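## Task

Put 96-well plate E01 on site 3 of carrier PC7. It must sit flat within the locators with its well A1 at the corner labelled A1. Push the carrier into rail tracks 13-18 until the lamp behind those tracks comes on, and leave it lowered into the tracks. E07 and E10 stay in their nests and sites 1 and 2 stay empty. Release everything and move the gripper away.

## Robot and tools

Robot: a single six-joint arm with a two-finger gripper. Cameras are cam_head_left (504x504), cam_head_right (504x504) and cam_wrist (616x616, fisheye). Pictures come in that order.

Scene layout: nests S1, S2 and S3 stand in a row beside the apron, with S1 closest to the arm. At the start E07 (deep-well block) is in S1, E10 (384-well plate) in S2 and E01 (96-well plate) in S3. Carrier PC7 lies loose on the apron in front of the rails. It can be slid and straightened there. Its site 1 is next to its handle. The rails have tracks 1 to 18, with numbers printed on the apron. Seen from the arm's base, track 1 is at the left. On any labelled item, well A1 is at the labelled short end, in the corner farthest from the labelled long side. Tiny commanded moves of a few mm may not move the hand at all. Now and then a disturbance may pull on a held part or shove a loose object.

Scene frame: the origin is on the table surface directly under the arm base. +z is up. +y is to the left when facing along +x. The base itself may be slightly tilted relative to the table.

Tool execute_actions, argument "actions": a list holding at most one item, or nothing.
- An empty list is a LOOK. It sends no command and returns the current state.
- A move is {"rows": [[...]], "steps": n}. n is 1 to 15 and defaults to 15. Each control step lasts 1/30 s. Each row is used for one step, and the last row repeats if there are fewer rows than steps.
- A wait is {"steps": n} with no rows, n up to 300. It returns once n steps have passed since the previous result, and your own writing time counts toward them.
- Optional "pictures": true/false decides whether images are returned.
A refused call sends nothing to the robot.

Each row has 7 numbers in [-1, 1]. The first six are joint offsets in this order: waist, shoulder, elbow, wrist pitch, wrist yaw, wrist roll. The seventh is the gripper opening.
- The joint offsets are relative, not poses. They are measured from the joint angles in the most recent result that listed them. Before such a result exists, and in later calls within the same reply, they count from where the arm is when the action begins. They do not count from the previous row.
- Scale: 1.0 equals 1.264 rad (waist), 1.32 (shoulder), 1.276 (elbow), 1.83 (wrist pitch), 1.686 (wrist yaw) and 2.022 (wrist roll).
- Stated joint ranges in rad: waist -2.880..2.880, shoulder 0.000..3.142, elbow 0.000..3.019, wrist pitch -1.693..1.571, wrist yaw -1.571..1.571, wrist roll -2.094..2.094. A call that asks for more than 0.019 rad beyond an end is refused. The true end may differ from the stated one by up to 0.019 rad either way. A joint told to pass its true end gets clipped there, and the result may say "joint sent to its limit". Not seeing that line does not prove the joint has room left.
- The opening is absolute: +1 is fully open (pad gap 0.094 m) and -1 is closed.

Motion: each joint's target is held within a lead of its measured angle: 0.264 rad (waist), 0.32 (shoulder), 0.276 (elbow), 0.33 (wrist pitch), 0.186 (wrist yaw), 0.522 (wrist roll). If the targets would put the gripper more than 70 mm from where it is, all of them are scaled back, so large moves need several actions. The arm keeps heading for the last row sent while you think or wait. It stops once it is barely moving or a step is HELD. All-zero offsets are not a pause: they pull the arm back to the reference angles. Because of gravity sag, start each reply with offsets that restore the intended angles, use zeros in later calls, and push further where a joint still falls short.

Result lines: Joint positions and Joint velocities list the six joints (rad, rad/s) and then the pad gap (m, m/s). grip_measured is the finger opening on the command scale. It may be off by about 1 mm of opening, by a fixed amount within a scene. To hold a part, command about 0.03 below grip_measured for a firm grip, or less for a lighter one. Pad force tops out near 50-62 N, lower for parts under about 2 mm thick, with a brief spike at contact. "joint command not followed" means a clearance check changed or blocked targets; mounting blocks and posts count as part of the arm. HELD marks steps where your row was not sent, fully or in part. Joint torques are raw drive outputs with offsets, scale factors and noise, so they are unreliable as contact signals. MOTOR HOT appears from 85 °C. At 100 °C an OVER-TEMPERATURE FAULT drops the arm, so don't hold loads for long.

Tool zoom_image: {"camera": one of cam_head_left, cam_head_right, cam_wrist, "region": [x0, y0, x1, y1]}. The region is in pixels of that camera's latest image, with (0,0) at the top-left, and can be at most 504x504. It returns a closer, more detailed view.

Tool finished_scene: {"scene": n} with the current scene's number. It cannot be undone. The result reports success and gives the next task. The goal must already be met and must stay met. Replying without any tool call ends all remaining work.

Avoid: knocking or placing anything off the table (this ends the scene), dropping or slipping parts, slamming, hard impacts and heavy pushing. Move smoothly with little effort, and finish promptly.

Each tool is called after "Call:" by a JSON object that holds its "fn" and its "kwargs".

## Session

Call:
{"fn": "execute_actions", "kwargs": {"actions": []}}

Scene clock: 0.00 s of 6600.00 s.
grip_measured=+1.000
Joint positions: [0.354 1.371 0.778 0.042 1.167 0.938 0.094]
Joint velocities: [ 0.005 -0.005 -0.017 -0.007 -0.007 -0.007  0.   ]
Joint torques (N m, as the arm reports them, + toward a larger angle): no reading
Motor temperatures (°C, as the motors report them): [21 22 26 23 19 22]

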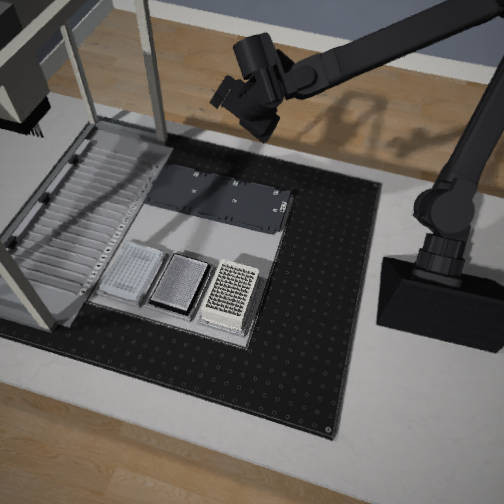

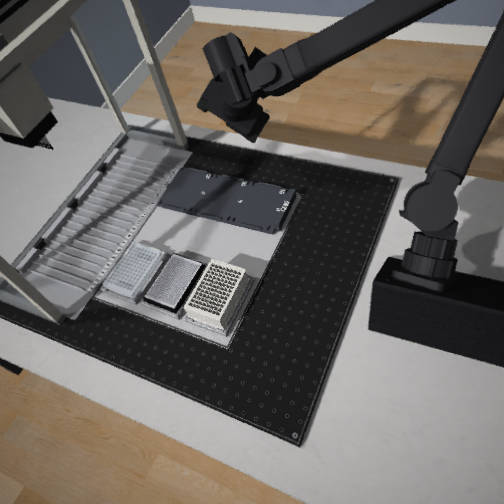

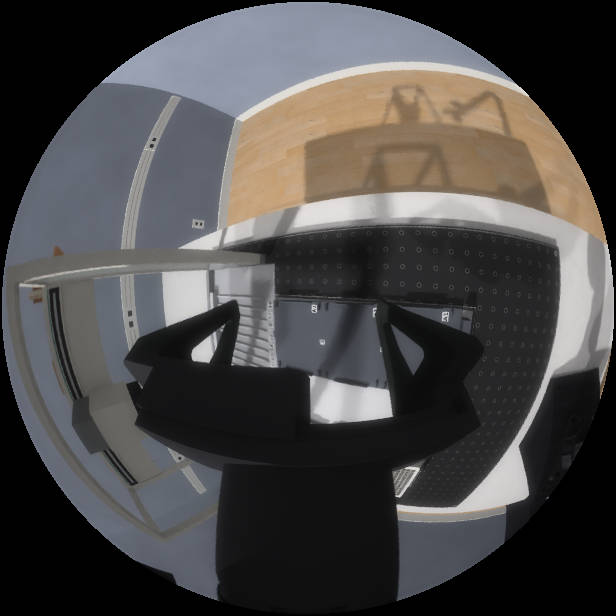

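Call:
{"fn": "execute_actions", "kwargs": {"actions": [{"rows":[[0.01,0.01,0.05,-0.05,-0.02,-0.07,1],[0.02,0.04,0.1,-0.1,-0.04,-0.14,1],[0.03,0.08,0.15,-0.15,-0.06,-0.21,1],[0.04,0.12,0.2,-0.2,-0.08,-0.28,1],[0.05,0.16,0.25,-0.25,-0.1,-0.35,1],[0.06,0.2,0.3,-0.3,-0.12,-0.42,1],[0.07,0.25,0.35,-0.35,-0.14,-0.49,1],[0.08,0.3,0.4,-0.4,-0.16,-0.56,1],[0.09,0.35,0.45,-0.45,-0.18,-0.63,1],[0.1,0.4,0.5,-0.5,-0.2,-0.7,1],[0.105,0.45,0.55,-0.55,-0.22,-0.77,1],[0.11,0.5,0.6,-0.6,-0.24,-0.84,1],[0.112,0.55,0.64,-0.65,-0.25,-0.91,1],[0.112,0.6,0.67,-0.68,-0.25,-1,1],[0.112,0.64,0.69,-0.685,-0.25,-1,1]]}], "pictures": false}}

Call:
{"fn": "execute_actions", "kwargs": {"actions": [{"steps":30}]}}

Call:
{"fn": "zoom_image", "kwargs": {"camera": "cam_wrist", "region": [160,60,460,320]}}

Call:
{"fn": "zoom_image", "kwargs": {"camera": "cam_head_left", "region": [80,230,220,330]}}

Scene clock: 4.00 s of 6600.00 s.
grip_measured=+1.000
Joint positions: [ 0.466  1.966  1.505 -0.926  0.77  -0.062  0.094]
Joint velocities: [ 0.21   1.568  1.204 -1.707 -0.183 -1.678  0.   ]
Joint torques (N m, as the arm reports them, + toward a larger angle): [16.25 -8.7   7.34  0.69 -0.14 -0.03]
Motor temperatures (°C, as the motors report them): [21 22 26 23 19 22]
Steps of this call (steps 1 to 90: nothing new was sent; then 0.50 s passed at rest; steps 91 to 105: all 15 steps of this action). Readings (joint positions):
91: [0.354 1.371 0.780 0.028 1.153 0.918]
92: [0.354 1.373 0.792 -0.015 1.128 0.875]
94: [0.360 1.407 0.858 -0.156 1.067 0.732]
98: [0.395 1.586 1.112 -0.458 0.943 0.400]
105: the state above

Scene clock: 5.00 s of 6600.00 s.
grip_measured=+1.000
Joint positions: [ 0.49   2.227  1.623 -1.196  0.744 -1.073  0.094]
Joint velocities: [ 0.005 -0.015 -0.007 -0.022  0.022 -0.007  0.   ]
Joint torques (N m, as the arm reports them, + toward a larger angle): [ 17.84 -13.31   9.55   0.19  -0.06  -0.11]
Motor temperatures (°C, as the motors report them): [21 22 26 23 19 22]
Steps of this call (steps 1 to 30: the robot went on to your last target). Readings (joint positions):
1: [0.473 2.019 1.545 -0.985 0.762 -0.130]
2: [0.478 2.072 1.579 -1.046 0.755 -0.215]
4: [0.486 2.163 1.621 -1.134 0.749 -0.411]
8: [0.490 2.259 1.622 -1.189 0.744 -0.777]
30: the state above

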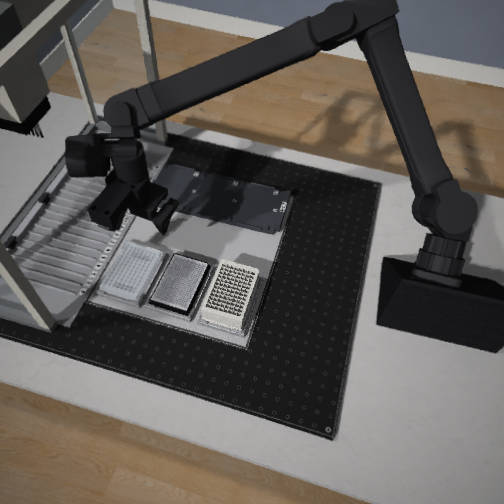

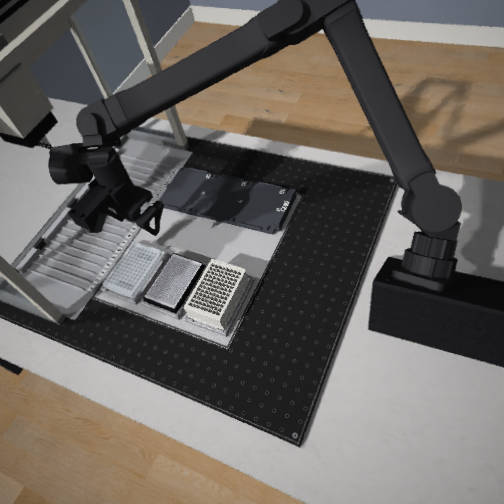

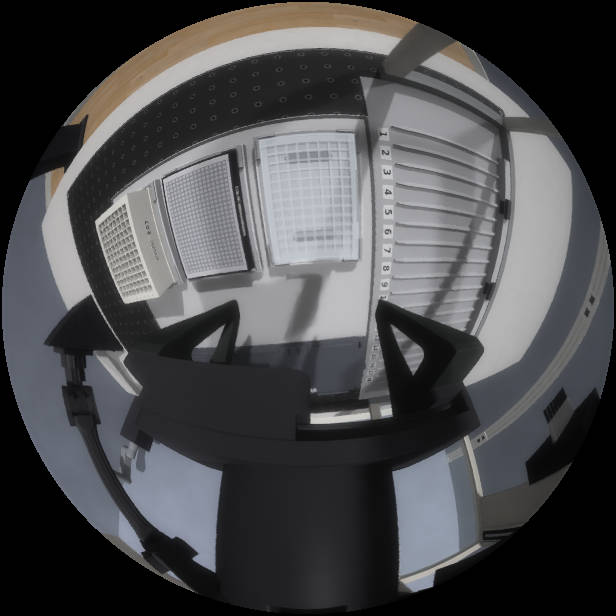

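Region (160, 60, 460, 320) of cam_wrist's 616x616 image, scaled by 1.680, with more detail than that image has; it fills the top 437 rows of this view, and the rest is white.

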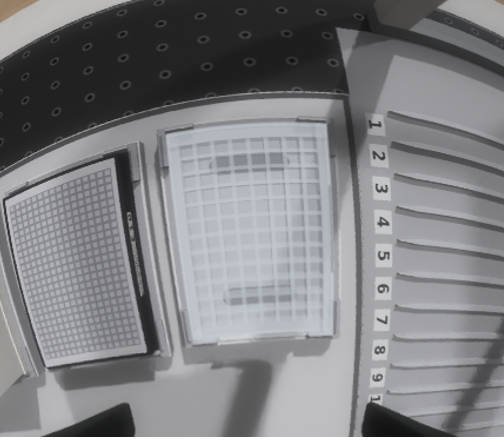

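Region (80, 230, 220, 330) of cam_head_left's 504x504 image, scaled by 3.600, with more detail than that image has; it fills the top 360 rows of this view, and the rest is white.

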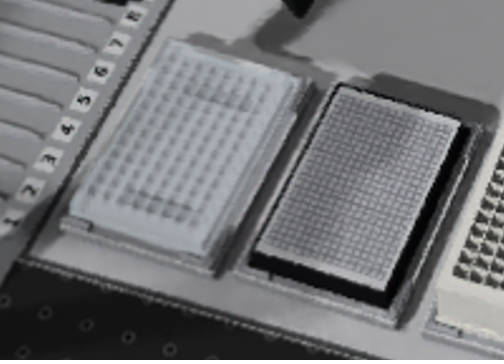

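Call:
{"fn": "execute_actions", "kwargs": {"actions": [{"rows":[[-0.01,0.015,0.015,0.01,0,-0.01,1],[-0.012,0.025,0.015,0.02,0,-0.02,1],[-0.014,0.037,0.015,0.03,0,-0.03,1],[-0.016,0.05,0.015,0.04,0,-0.043,1],[-0.018,0.062,0.015,0.05,0,-0.043,1],[-0.02,0.075,0.015,0.06,0,-0.043,1],[-0.02,0.087,0.015,0.07,0,-0.043,1],[-0.02,0.097,0.015,0.08,0,-0.043,1],[-0.02,0.105,0.015,0.09,0.002,-0.043,1],[-0.02,0.11,0.015,0.09,0.002,-0.043,1]]}], "pictures": false}}

Call:
{"fn": "execute_actions", "kwargs": {"actions": [{"steps":10}]}}

Scene clock: 8.10 s of 6600.00 s.
grip_measured=+1.000
Joint positions: [ 0.488  2.374  1.623 -1.051  0.745 -1.147  0.094]
Joint velocities: [-0.024  0.171 -0.017 -0.017 -0.007 -0.007  0.   ]
Joint torques (N m, as the arm reports them, + toward a larger angle): [ 15.88 -14.4    7.74   1.32  -0.02  -0.06]
Motor temperatures (°C, as the motors report them): [21 22 27 23 19 22]
Steps of this call (steps 1 to 15: the robot went on to your last target; steps 16 to 78: nothing new was sent; steps 79 to 93: all 15 steps of this action). Readings (joint positions):
79: [0.490 2.227 1.623 -1.196 0.744 -1.077]
80: [0.490 2.227 1.623 -1.193 0.744 -1.082]
82: [0.490 2.232 1.623 -1.171 0.744 -1.101]
86: [0.490 2.271 1.623 -1.102 0.744 -1.131]
93: the state above

Scene clock: 8.43 s of 6600.00 s.
grip_measured=+1.000
Joint positions: [ 0.487  2.379  1.623 -1.049  0.746 -1.151  0.094]
Joint velocities: [-0.005 -0.005 -0.012 -0.022  0.022 -0.022  0.   ]
Joint torques (N m, as the arm reports them, + toward a larger angle): [ 15.94 -14.18   7.73   1.25  -0.03  -0.09]
Motor temperatures (°C, as the motors report them): [22 22 27 23 19 22]
Steps of this call (steps 1 to 10: the robot went on to your last target). Readings (joint positions):
1: [0.488 2.379 1.623 -1.051 0.745 -1.148]
2: [0.487 2.380 1.623 -1.051 0.745 -1.149]
4: [0.487 2.380 1.623 -1.050 0.746 -1.150]
8: [0.487 2.379 1.623 -1.049 0.746 -1.151]
10: the state above

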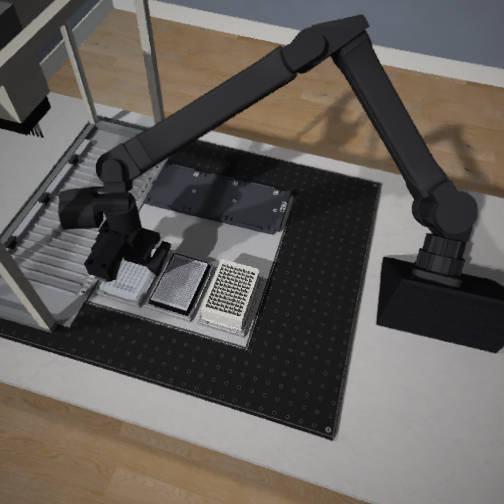

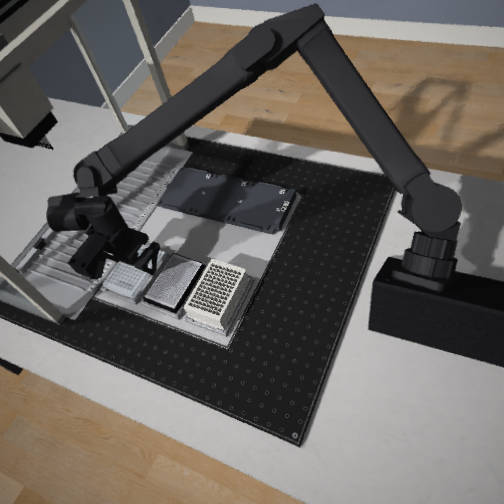

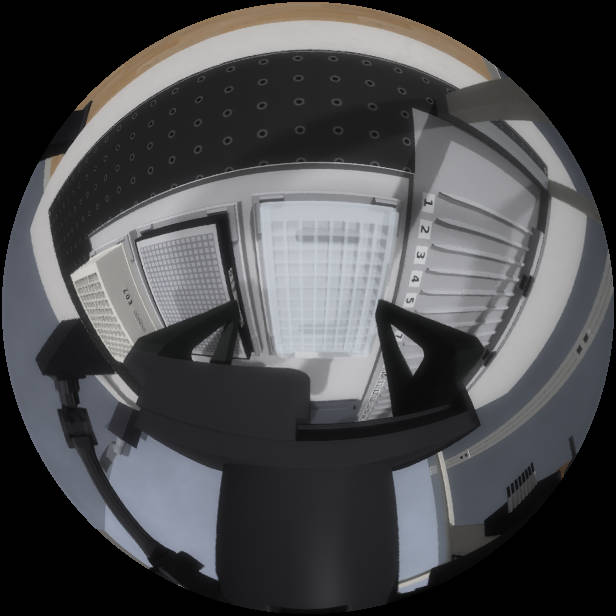

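Call:
{"fn": "execute_actions", "kwargs": {"actions": [{"rows":[[-0.02,0.02,0.06,0.022,0.002,-0.012,1],[-0.025,0.025,0.06,0.022,0.002,-0.012,1],[-0.028,0.025,0.05,0.022,0.002,-0.012,1]]}]}}

Scene clock: 11.37 s of 6600.00 s.
grip_measured=+1.000
Joint positions: [ 0.47   2.385  1.648 -1.024  0.747 -1.166  0.094]
Joint velocities: [-0.005 -0.015 -0.012 -0.002  0.007 -0.037  0.   ]
Joint torques (N m, as the arm reports them, + toward a larger angle): [ 16.55 -11.68   9.39   1.26  -0.02  -0.09]
Motor temperatures (°C, as the motors report them): [22 22 27 23 19 22]
Steps of this call (steps 1 to 15: the robot went on to your last target; steps 16 to 73: nothing new was sent; steps 74 to 88: all 15 steps of this action). Readings (joint positions):
74: [0.487 2.379 1.625 -1.046 0.746 -1.154]
75: [0.487 2.381 1.630 -1.041 0.746 -1.157]
77: [0.484 2.385 1.642 -1.030 0.746 -1.160]
81: [0.476 2.385 1.648 -1.024 0.746 -1.164]
88: the state above

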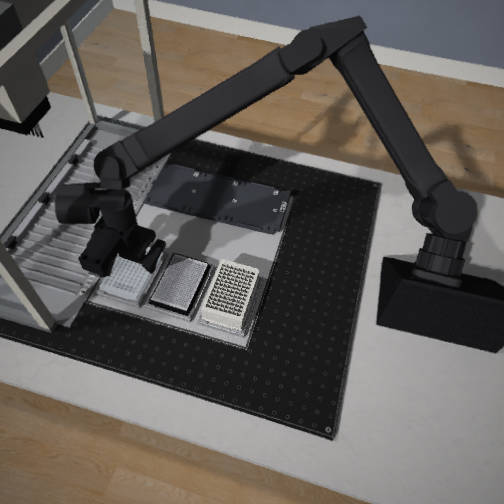

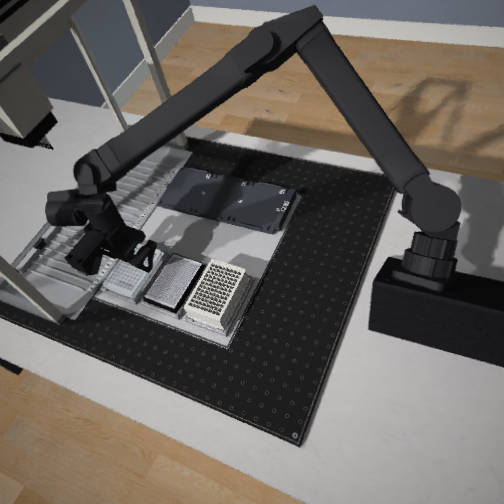

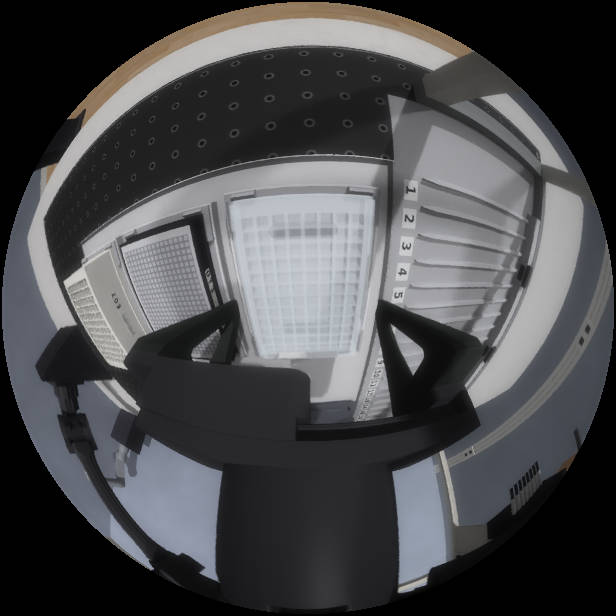

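Call:
{"fn": "execute_actions", "kwargs": {"actions": [{"rows":[[-0.025,0.03,0.015,0.005,0.002,-0.012,1],[-0.029,0.033,0.015,0.01,0.003,-0.018,1],[-0.029,0.033,0.015,0.014,0.003,-0.018,1],[-0.029,0.033,0.015,0.018,0.003,-0.018,1]]}]}}

Call:
{"fn": "zoom_image", "kwargs": {"camera": "cam_head_right", "region": [80,230,190,320]}}

Scene clock: 16.37 s of 6600.00 s.
grip_measured=+1.000
Joint positions: [ 0.452  2.403  1.648 -1.009  0.749 -1.193  0.094]
Joint velocities: [-0.015 -0.024  0.002 -0.012  0.051 -0.081  0.   ]
Joint torques (N m, as the arm reports them, + toward a larger angle): [ 16.58 -12.04   7.58   1.33  -0.01  -0.09]
Motor temperatures (°C, as the motors report them): [22 22 27 23 19 22]
Steps of this call (steps 1 to 15: the robot went on to your last target; steps 16 to 90: nothing new was sent; then 1.50 s passed at rest; steps 91 to 105: all 15 steps of this action). Readings (joint positions):
91: [0.470 2.385 1.648 -1.024 0.747 -1.169]
92: [0.469 2.386 1.648 -1.024 0.748 -1.173]
94: [0.466 2.390 1.648 -1.019 0.749 -1.181]
98: [0.457 2.399 1.648 -1.010 0.749 -1.189]
105: the state above

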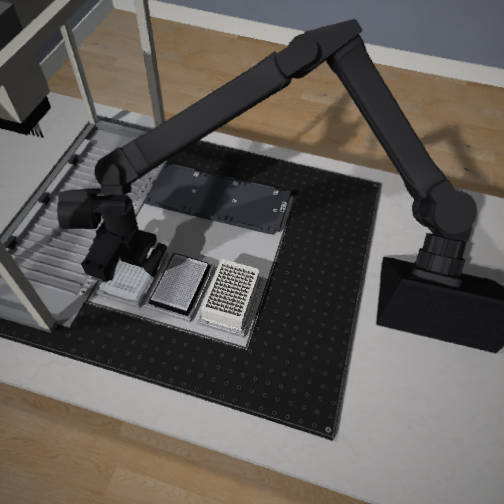

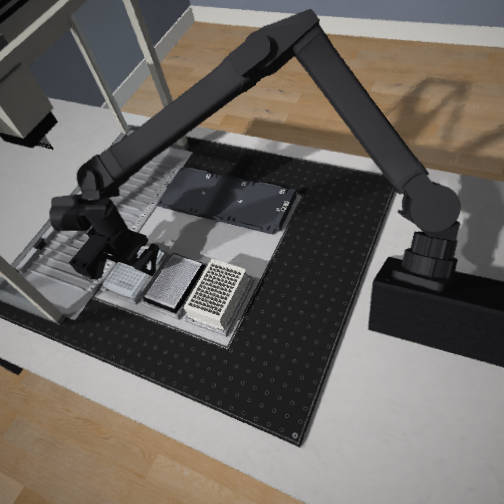

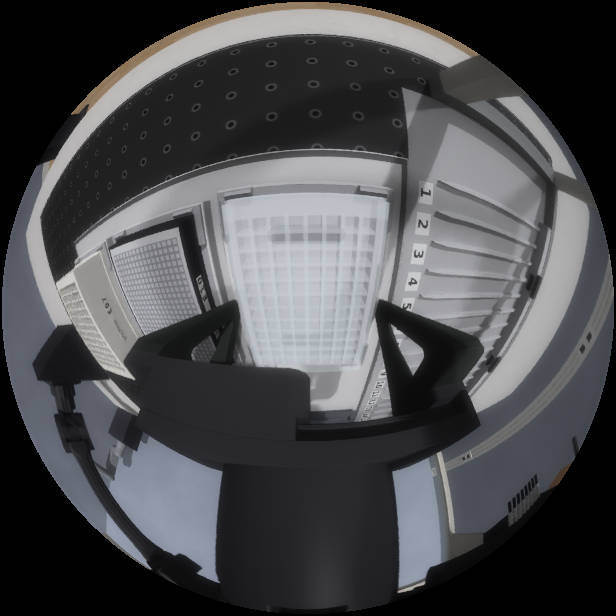

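Region (80, 230, 190, 320) of cam_head_right's 504x504 image, scaled by 4.582, with more detail than that image has; it fills the top 412 rows of this view, and the rest is white.

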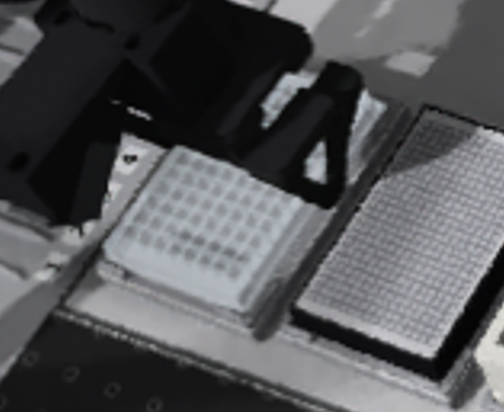

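Call:
{"fn": "execute_actions", "kwargs": {"actions": [{"rows":[[0,0.026,0.015,0.013,0.002,-0.004,1],[0,0.026,0.015,0.013,0.002,-0.004,1],[0,0.026,0.015,0.013,0.002,-0.004,1],[0,0.026,0.015,0.013,0.002,-0.004,1],[0,0.026,0.015,0.013,0.002,-0.004,1],[0,0.026,0.015,0.013,0.002,-0.004,1],[0,0.026,0.015,0.013,0.002,-0.004,0.95],[0,0.026,0.015,0.013,0.002,-0.004,0.9],[0,0.026,0.015,0.01,0.002,0,0.85],[0,0.02,0.015,0.005,0.002,0,0.81],[0,0.01,0.015,0.005,0.002,0,0.78],[0,0.01,0.015,0.005,0.002,0,0.75],[0,0.01,0.015,0.005,0.002,0,0.71]]}], "pictures": false}}

Call:
{"fn": "execute_actions", "kwargs": {"actions": [{"steps":5}]}}

Call:
{"fn": "zoom_image", "kwargs": {"camera": "cam_head_right", "region": [80,230,190,320]}}

Scene clock: 19.90 s of 6600.00 s.
grip_measured=+0.755
Joint positions: [ 0.452  2.408  1.648 -1.003  0.75  -1.194  0.082]
Joint velocities: [-0.005  0.005 -0.002 -0.002  0.037 -0.007 -0.   ]
Joint torques (N m, as the arm reports them, + toward a larger angle): [ 18.09 -13.26   7.6    0.79  -0.02   0.02]
Motor temperatures (°C, as the motors report them): [22 22 27 23 19 22]
Steps of this call (steps 1 to 15: the robot went on to your last target; steps 16 to 90: nothing new was sent; then 0.03 s passed at rest; steps 91 to 105: all 15 steps of this action). Readings (joint positions):
91: [0.452 2.403 1.648 -1.009 0.749 -1.194]
92: [0.452 2.404 1.648 -1.006 0.749 -1.194]
94: [0.452 2.405 1.648 -1.004 0.749 -1.194]
98: [0.452 2.407 1.648 -1.003 0.749 -1.194]
105: the state above

Scene clock: 20.07 s of 6600.00 s.
grip_measured=+0.755
Joint positions: [ 0.452  2.408  1.648 -1.003  0.75  -1.194  0.082]
Joint velocities: [-0.005  0.005  0.002 -0.002 -0.022 -0.007  0.002]
Joint torques (N m, as the arm reports them, + toward a larger angle): [ 18.28 -13.24   7.51   0.78  -0.01   0.02]
Motor temperatures (°C, as the motors report them): [22 22 27 23 19 22]
Steps of this call (steps 1 to 5: the robot went on to your last target). Readings (joint positions):
1: [0.452 2.408 1.648 -1.003 0.750 -1.194]
2: [0.452 2.408 1.648 -1.003 0.750 -1.194]
4: [0.452 2.408 1.648 -1.003 0.750 -1.194]
5: the state above

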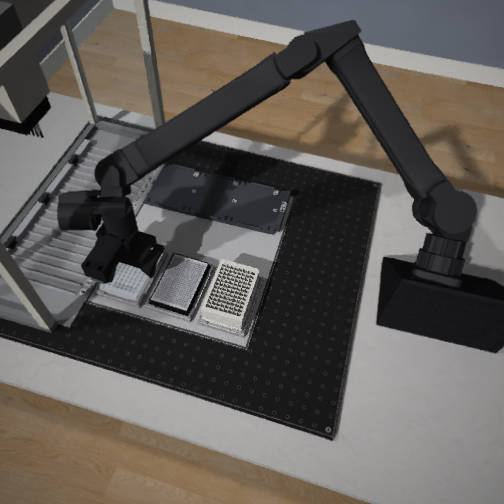

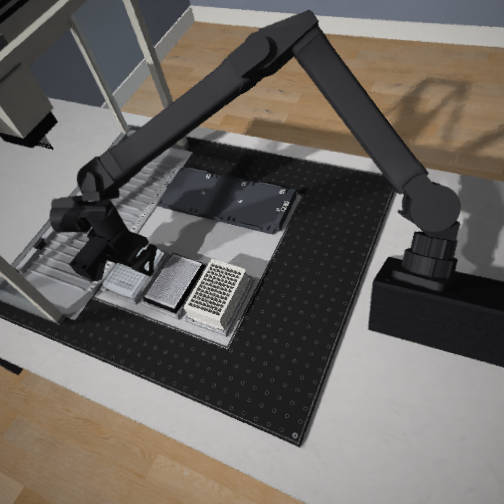

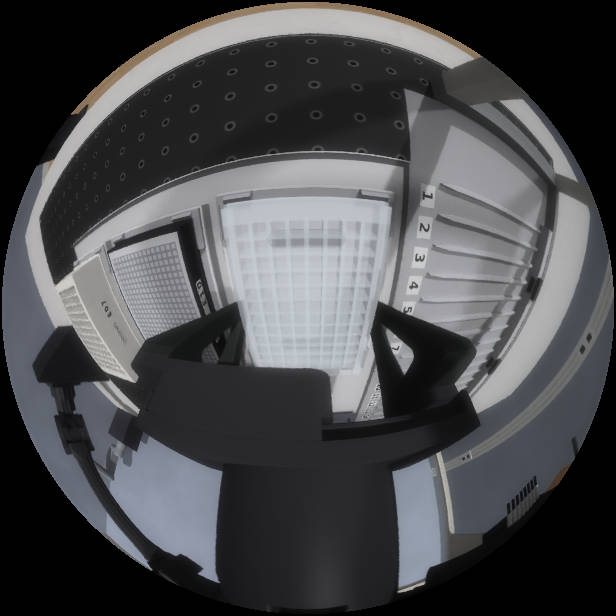

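Region (80, 230, 190, 320) of cam_head_right's 504x504 image, scaled by 4.582, with more detail than that image has; it fills the top 412 rows of this view, and the rest is white.

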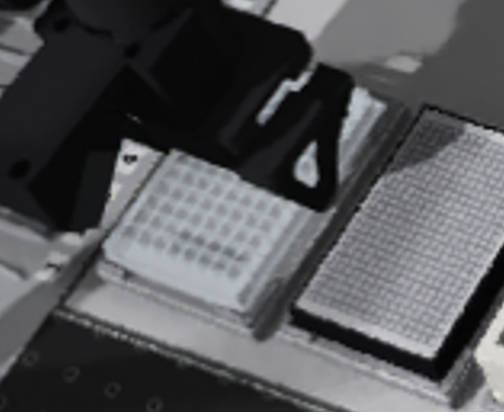

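Call:
{"fn": "execute_actions", "kwargs": {"actions": [{"rows":[[0.018,-0.012,0.015,-0.005,0,0.004,0.71],[0.021,-0.015,0.015,-0.008,0,0.006,0.71],[0.024,-0.018,0.015,-0.011,0,0.008,0.71],[0.027,-0.021,0.015,-0.014,0,0.01,0.71],[0.03,-0.024,0.015,-0.018,0,0.012,0.71],[0.033,-0.027,0.015,-0.022,0,0.014,0.71],[0.036,-0.03,0.015,-0.026,-0.002,0.016,0.71],[0.039,-0.033,0.015,-0.03,-0.002,0.018,0.71],[0.04,-0.036,0.015,-0.034,-0.003,0.02,0.71],[0.04,-0.039,0.015,-0.038,-0.003,0.022,0.71]]}]}}

Scene clock: 23.63 s of 6600.00 s.
grip_measured=+0.755
Joint positions: [ 0.488  2.379  1.648 -1.056  0.747 -1.163  0.082]
Joint velocities: [ 0.063 -0.073  0.012 -0.032  0.081 -0.007 -0.002]
Joint torques (N m, as the arm reports them, + toward a larger angle): [ 18.86 -15.26   7.81   0.12  -0.21   0.1 ]
Motor temperatures (°C, as the motors report them): [22 22 28 23 19 22]
Steps of this call (steps 1 to 15: the robot went on to your last target; steps 16 to 90: nothing new was sent; then 0.07 s passed at rest; steps 91 to 105: all 15 steps of this action). Readings (joint positions):
91: [0.452 2.408 1.648 -1.003 0.750 -1.194]
92: [0.452 2.408 1.648 -1.003 0.750 -1.193]
94: [0.454 2.408 1.648 -1.006 0.750 -1.190]
98: [0.462 2.401 1.648 -1.019 0.752 -1.178]
105: the state above

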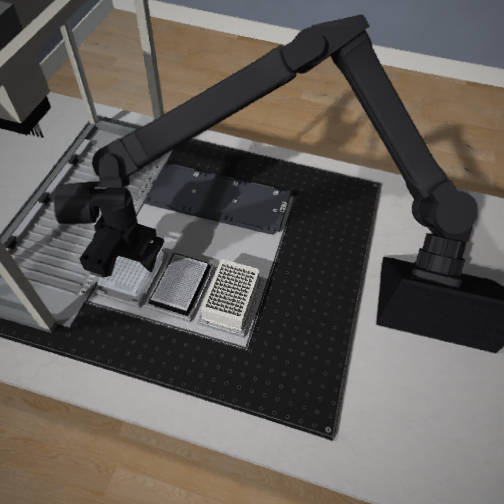

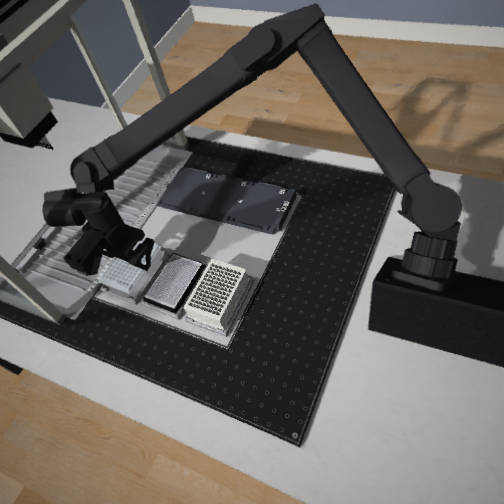

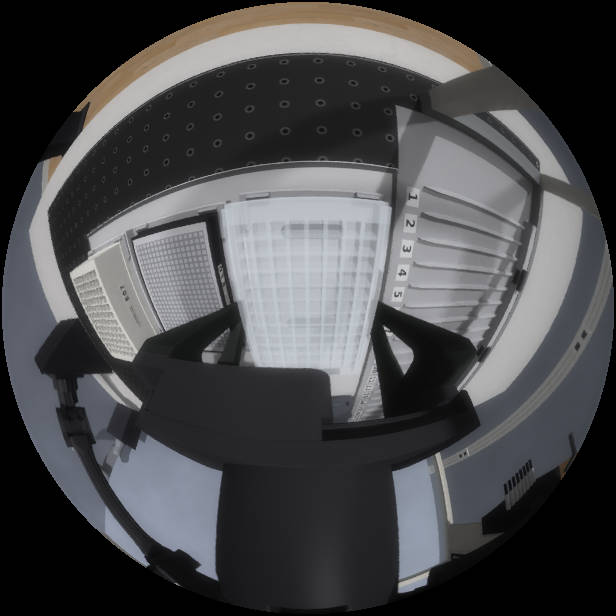

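Call:
{"fn": "execute_actions", "kwargs": {"actions": [{"rows":[[0,-0.025,0,0,0,-0.005,0.71],[-0.01,-0.04,0,0,0,-0.015,0.71],[-0.022,-0.056,-0.005,0,0,-0.027,0.71],[-0.037,-0.074,-0.01,0,0.002,-0.04,0.71],[-0.054,-0.093,-0.015,0,0.003,-0.055,0.71],[-0.072,-0.113,-0.02,-0.005,0.004,-0.07,0.71],[-0.091,-0.133,-0.025,-0.005,0.005,-0.085,0.71],[-0.11,-0.153,-0.03,-0.005,0.006,-0.1,0.71],[-0.13,-0.173,-0.035,-0.01,0.007,-0.115,0.71],[-0.15,-0.193,-0.04,-0.01,0.008,-0.13,0.71],[-0.17,-0.212,-0.045,-0.01,0.009,-0.145,0.71],[-0.188,-0.23,-0.05,-0.015,0.01,-0.16,0.71],[-0.204,-0.243,-0.053,-0.015,0.01,-0.175,0.71],[-0.217,-0.252,-0.055,-0.015,0.01,-0.185,0.71],[-0.226,-0.257,-0.055,-0.015,0.01,-0.193,0.71]]}], "pictures": false}}

Call:
{"fn": "execute_actions", "kwargs": {"actions": [{"steps":20}]}}

Call:
{"fn": "zoom_image", "kwargs": {"camera": "cam_wrist", "region": [170,120,470,320]}}

Scene clock: 28.90 s of 6600.00 s.
grip_measured=+0.755
Joint positions: [ 0.339  2.167  1.612 -1.056  0.755 -1.365  0.082]
Joint velocities: [-0.63  -0.63  -0.056 -0.012 -0.022 -0.564  0.   ]
Joint torques (N m, as the arm reports them, + toward a larger angle): [ 15.32 -14.64   5.03   0.17   0.01  -0.06]
Motor temperatures (°C, as the motors report them): [22 23 28 23 19 22]
Steps of this call (steps 1 to 15: the robot went on to your last target; steps 16 to 90: nothing new was sent; then 1.77 s passed at rest; steps 91 to 105: all 15 steps of this action). Readings (joint positions):
91: [0.492 2.376 1.648 -1.056 0.747 -1.159]
92: [0.492 2.375 1.648 -1.056 0.747 -1.163]
94: [0.490 2.366 1.646 -1.056 0.747 -1.182]
98: [0.461 2.311 1.627 -1.056 0.748 -1.242]
105: the state above

Scene clock: 29.57 s of 6600.00 s.
grip_measured=+0.755
Joint positions: [ 0.189  2.021  1.587 -1.067  0.767 -1.542  0.082]
Joint velocities: [-0.015 -0.005 -0.012 -0.007 -0.007  0.051 -0.   ]
Joint torques (N m, as the arm reports them, + toward a larger angle): [ 18.17 -11.3    5.27   0.19  -0.2   -0.06]
Motor temperatures (°C, as the motors report them): [22 23 28 23 19 22]
Steps of this call (steps 1 to 20: the robot went on to your last target). Readings (joint positions):
1: [0.316 2.145 1.610 -1.056 0.757 -1.387]
2: [0.293 2.123 1.608 -1.056 0.758 -1.410]
4: [0.245 2.080 1.600 -1.060 0.762 -1.457]
8: [0.178 2.026 1.598 -1.065 0.767 -1.508]
20: the state above

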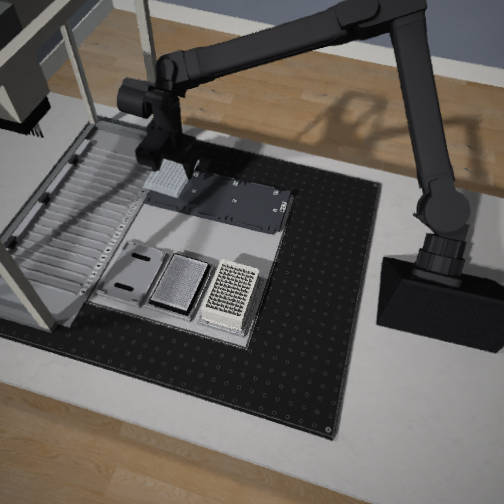

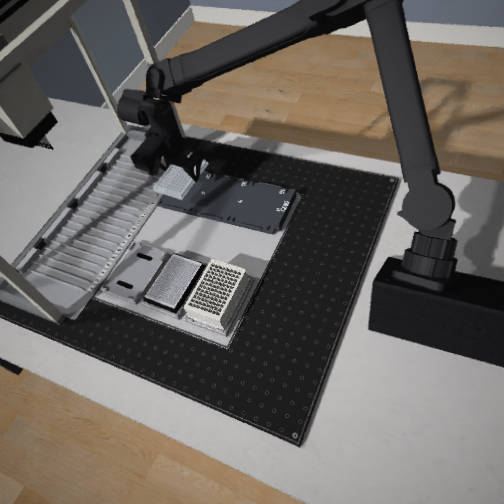

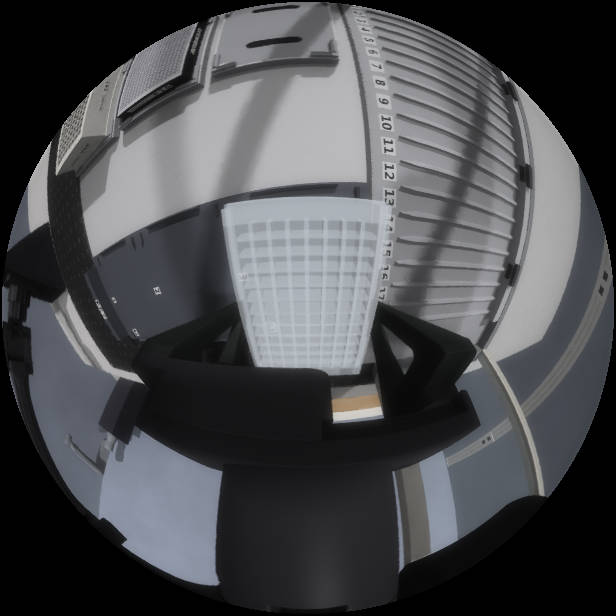

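Region (170, 120, 470, 320) of cam_wrist's 616x616 image, scaled by 1.680, with more detail than that image has.

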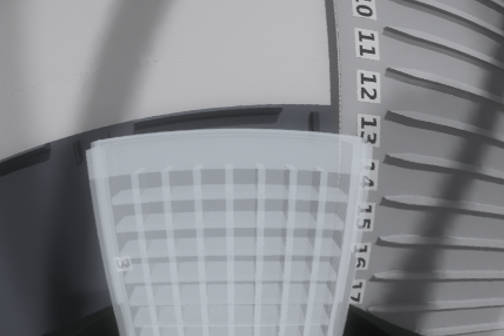

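Call:
{"fn": "execute_actions", "kwargs": {"actions": [{"rows":[[-0.015,0.018,-0.01,0.01,-0.003,-0.01,0.71],[-0.02,0.02,-0.015,0.016,-0.003,-0.025,0.71],[-0.025,0.023,-0.02,0.023,-0.003,-0.04,0.71],[-0.03,0.025,-0.026,0.03,-0.003,-0.055,0.71],[-0.035,0.027,-0.032,0.04,-0.003,-0.066,0.71]]}]}}

Call:
{"fn": "zoom_image", "kwargs": {"camera": "cam_wrist", "region": [170,120,470,320]}}

Scene clock: 33.43 s of 6600.00 s.
grip_measured=+0.755
Joint positions: [ 0.156  2.036  1.555 -1.012  0.764 -1.659  0.082]
Joint velocities: [-0.005  0.005  0.017 -0.012 -0.007 -0.022 -0.002]
Joint torques (N m, as the arm reports them, + toward a larger angle): [ 15.49 -11.27   5.06   1.27  -0.2   -0.08]
Motor temperatures (°C, as the motors report them): [22 23 27 23 19 22]
Steps of this call (steps 1 to 15: the robot went on to your last target; steps 16 to 90: nothing new was sent; then 0.37 s passed at rest; steps 91 to 105: all 15 steps of this action). Readings (joint positions):
91: [0.189 2.021 1.587 -1.067 0.765 -1.546]
92: [0.189 2.021 1.586 -1.065 0.765 -1.552]
94: [0.186 2.021 1.580 -1.048 0.764 -1.578]
98: [0.172 2.025 1.561 -1.016 0.764 -1.630]
105: the state above

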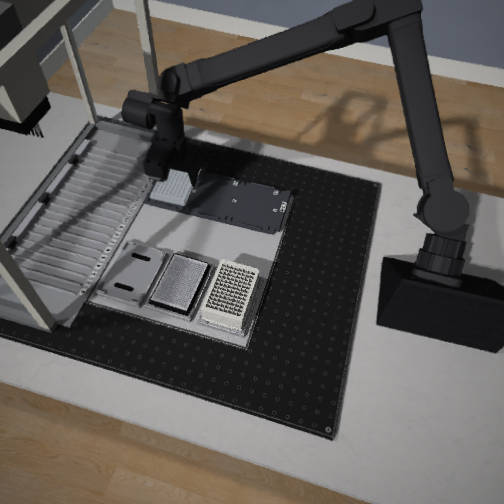

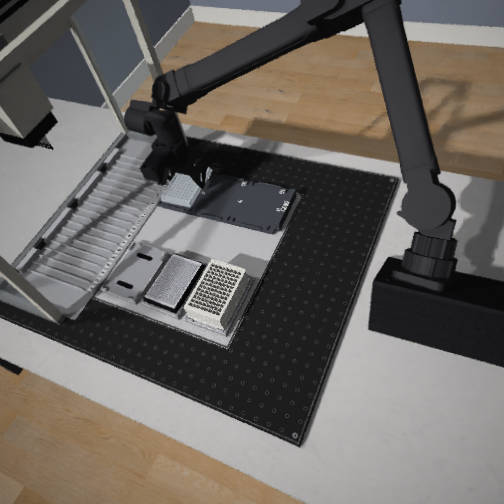

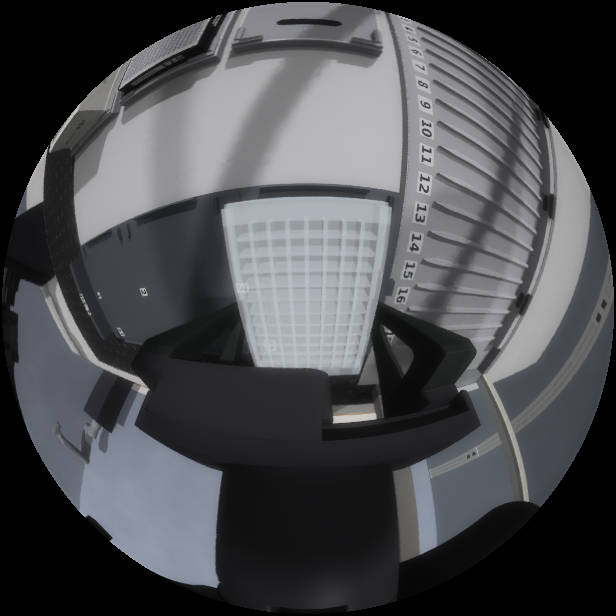

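Region (170, 120, 470, 320) of cam_wrist's 616x616 image, scaled by 1.680, with more detail than that image has.

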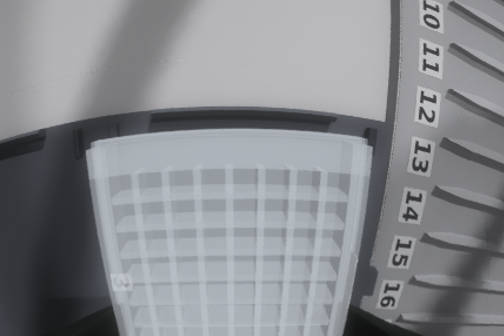

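Call:
{"fn": "execute_actions", "kwargs": {"actions": [{"rows":[[0,0,0.01,0.023,0,-0.012,0.71],[0,0,0.01,0.023,0,-0.012,0.71],[0,0,0.01,0.023,0,-0.012,0.71],[0,0,0.01,0.023,0,-0.012,0.71],[0,0.024,0.01,0.023,0,-0.012,0.71]]}]}}

Call:
{"fn": "zoom_image", "kwargs": {"camera": "cam_wrist", "region": [190,160,420,270]}}

Call:
{"fn": "zoom_image", "kwargs": {"camera": "cam_head_right", "region": [145,150,235,220]}}

Scene clock: 40.27 s of 6600.00 s.
grip_measured=+0.755
Joint positions: [ 0.156  2.042  1.555 -0.987  0.764 -1.674  0.082]
Joint velocities: [ 0.005 -0.005  0.002 -0.002 -0.007  0.007  0.002]
Joint torques (N m, as the arm reports them, + toward a larger angle): [ 16.86 -10.88   6.86   1.24  -0.12  -0.08]
Motor temperatures (°C, as the motors report them): [22 23 27 23 19 22]
Steps of this call (steps 1 to 15: the robot went on to your last target; steps 16 to 90: nothing new was sent; then 3.33 s passed at rest; steps 91 to 105: all 15 steps of this action). Readings (joint positions):
91: [0.156 2.036 1.555 -1.007 0.764 -1.668]
92: [0.156 2.036 1.555 -1.000 0.764 -1.669]
94: [0.156 2.036 1.555 -0.991 0.764 -1.671]
98: [0.156 2.038 1.555 -0.987 0.764 -1.673]
105: the state above

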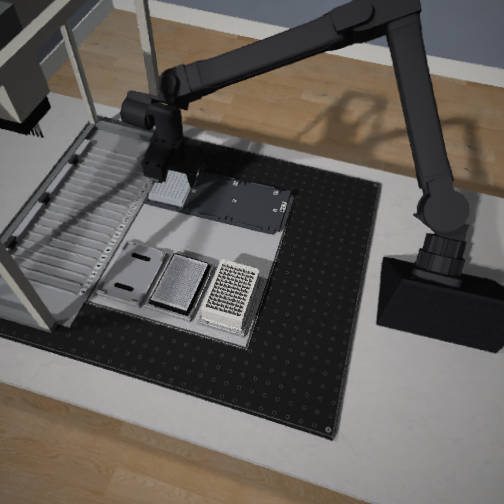

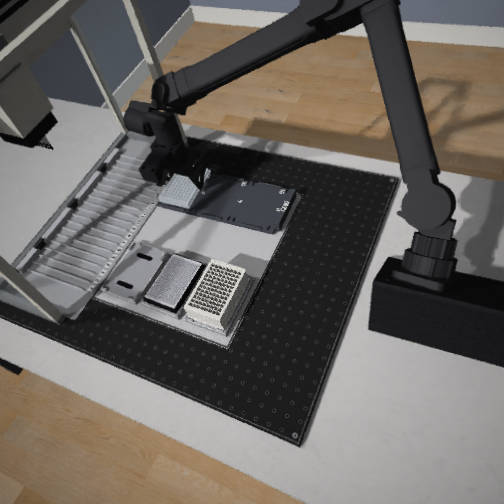

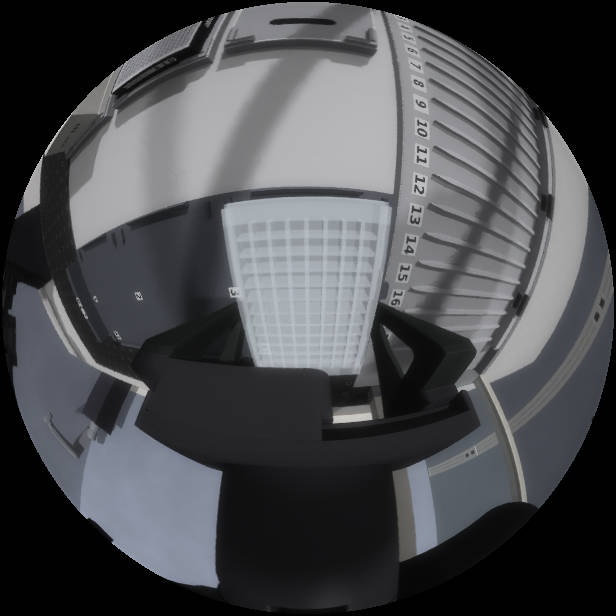

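Region (190, 160, 420, 270) of cam_wrist's 616x616 image, scaled by 2.191, with more detail than that image has; it fills the top 241 rows of this view, and the rest is white.

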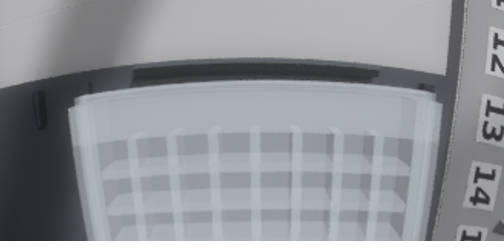

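Region (145, 150, 235, 220) of cam_head_right's 504x504 image, scaled by 5.600, with more detail than that image has.

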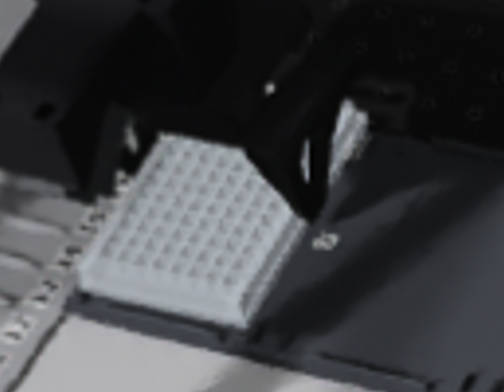

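Centred; slightly more +y, ccw, and down.

Call:
{"fn": "execute_actions", "kwargs": {"actions": [{"rows":[[0,0.027,0.01,0.012,0,-0.013,0.71],[0,0.027,0.01,0.012,0,-0.013,0.71],[0,0.027,0.01,0.012,0,-0.013,0.71],[-0.02,0.027,0.01,0.013,0,-0.013,0.71]]}]}}

Call:
{"fn": "zoom_image", "kwargs": {"camera": "cam_wrist", "region": [190,160,420,270]}}

Call:
{"fn": "zoom_image", "kwargs": {"camera": "cam_head_right", "region": [145,150,235,220]}}

Scene clock: 42.83 s of 6600.00 s.
grip_measured=+0.755
Joint positions: [ 0.153  2.049  1.555 -0.979  0.765 -1.688  0.082]
Joint velocities: [-0.005 -0.005  0.002  0.022  0.022  0.007  0.   ]
Joint torques (N m, as the arm reports them, + toward a larger angle): [ 14.89 -10.87   6.82   1.18  -0.17  -0.12]
Motor temperatures (°C, as the motors report them): [22 23 27 23 19 22]
Steps of this call (steps 1 to 15: the robot went on to your last target; steps 16 to 62: nothing new was sent; steps 63 to 77: all 15 steps of this action). Readings (joint positions):
63: [0.156 2.042 1.555 -0.986 0.764 -1.677]
64: [0.156 2.043 1.555 -0.985 0.764 -1.680]
66: [0.156 2.045 1.555 -0.983 0.764 -1.684]
70: [0.154 2.049 1.555 -0.980 0.765 -1.688]
77: the state above

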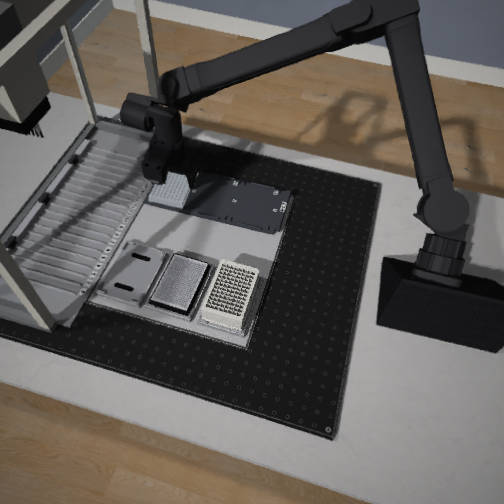

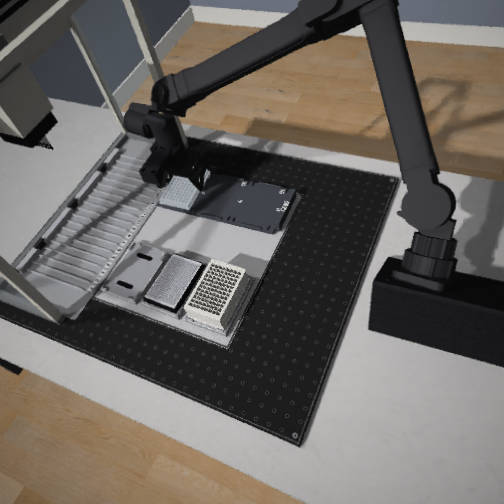

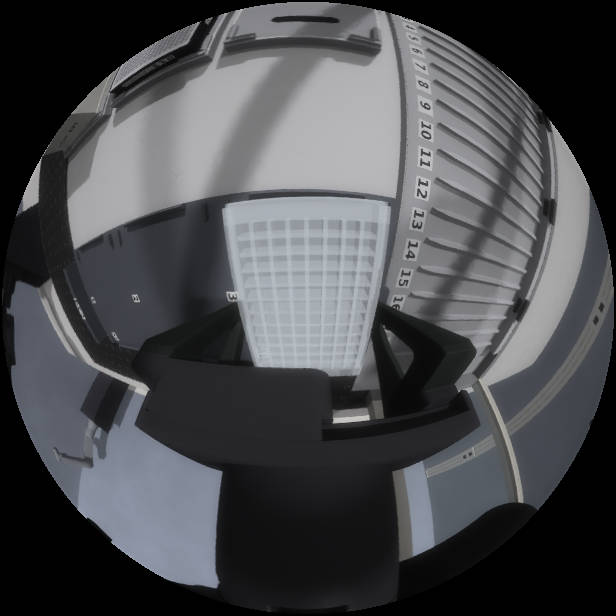

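Region (190, 160, 420, 270) of cam_wrist's 616x616 image, scaled by 2.191, with more detail than that image has; it fills the top 241 rows of this view, and the rest is white.

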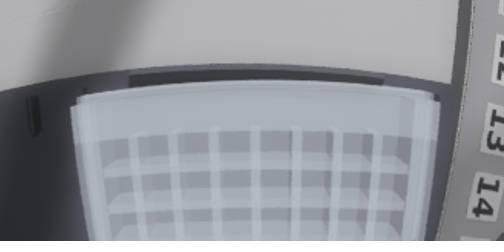

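Region (145, 150, 235, 220) of cam_head_right's 504x504 image, scaled by 5.600, with more detail than that image has.

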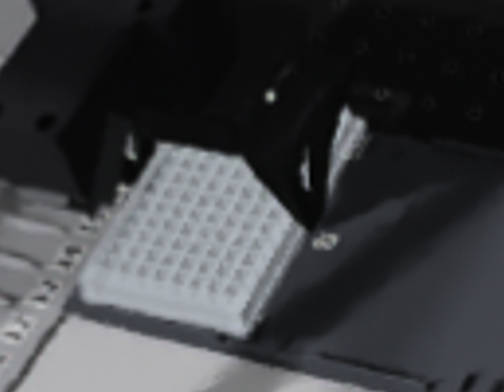

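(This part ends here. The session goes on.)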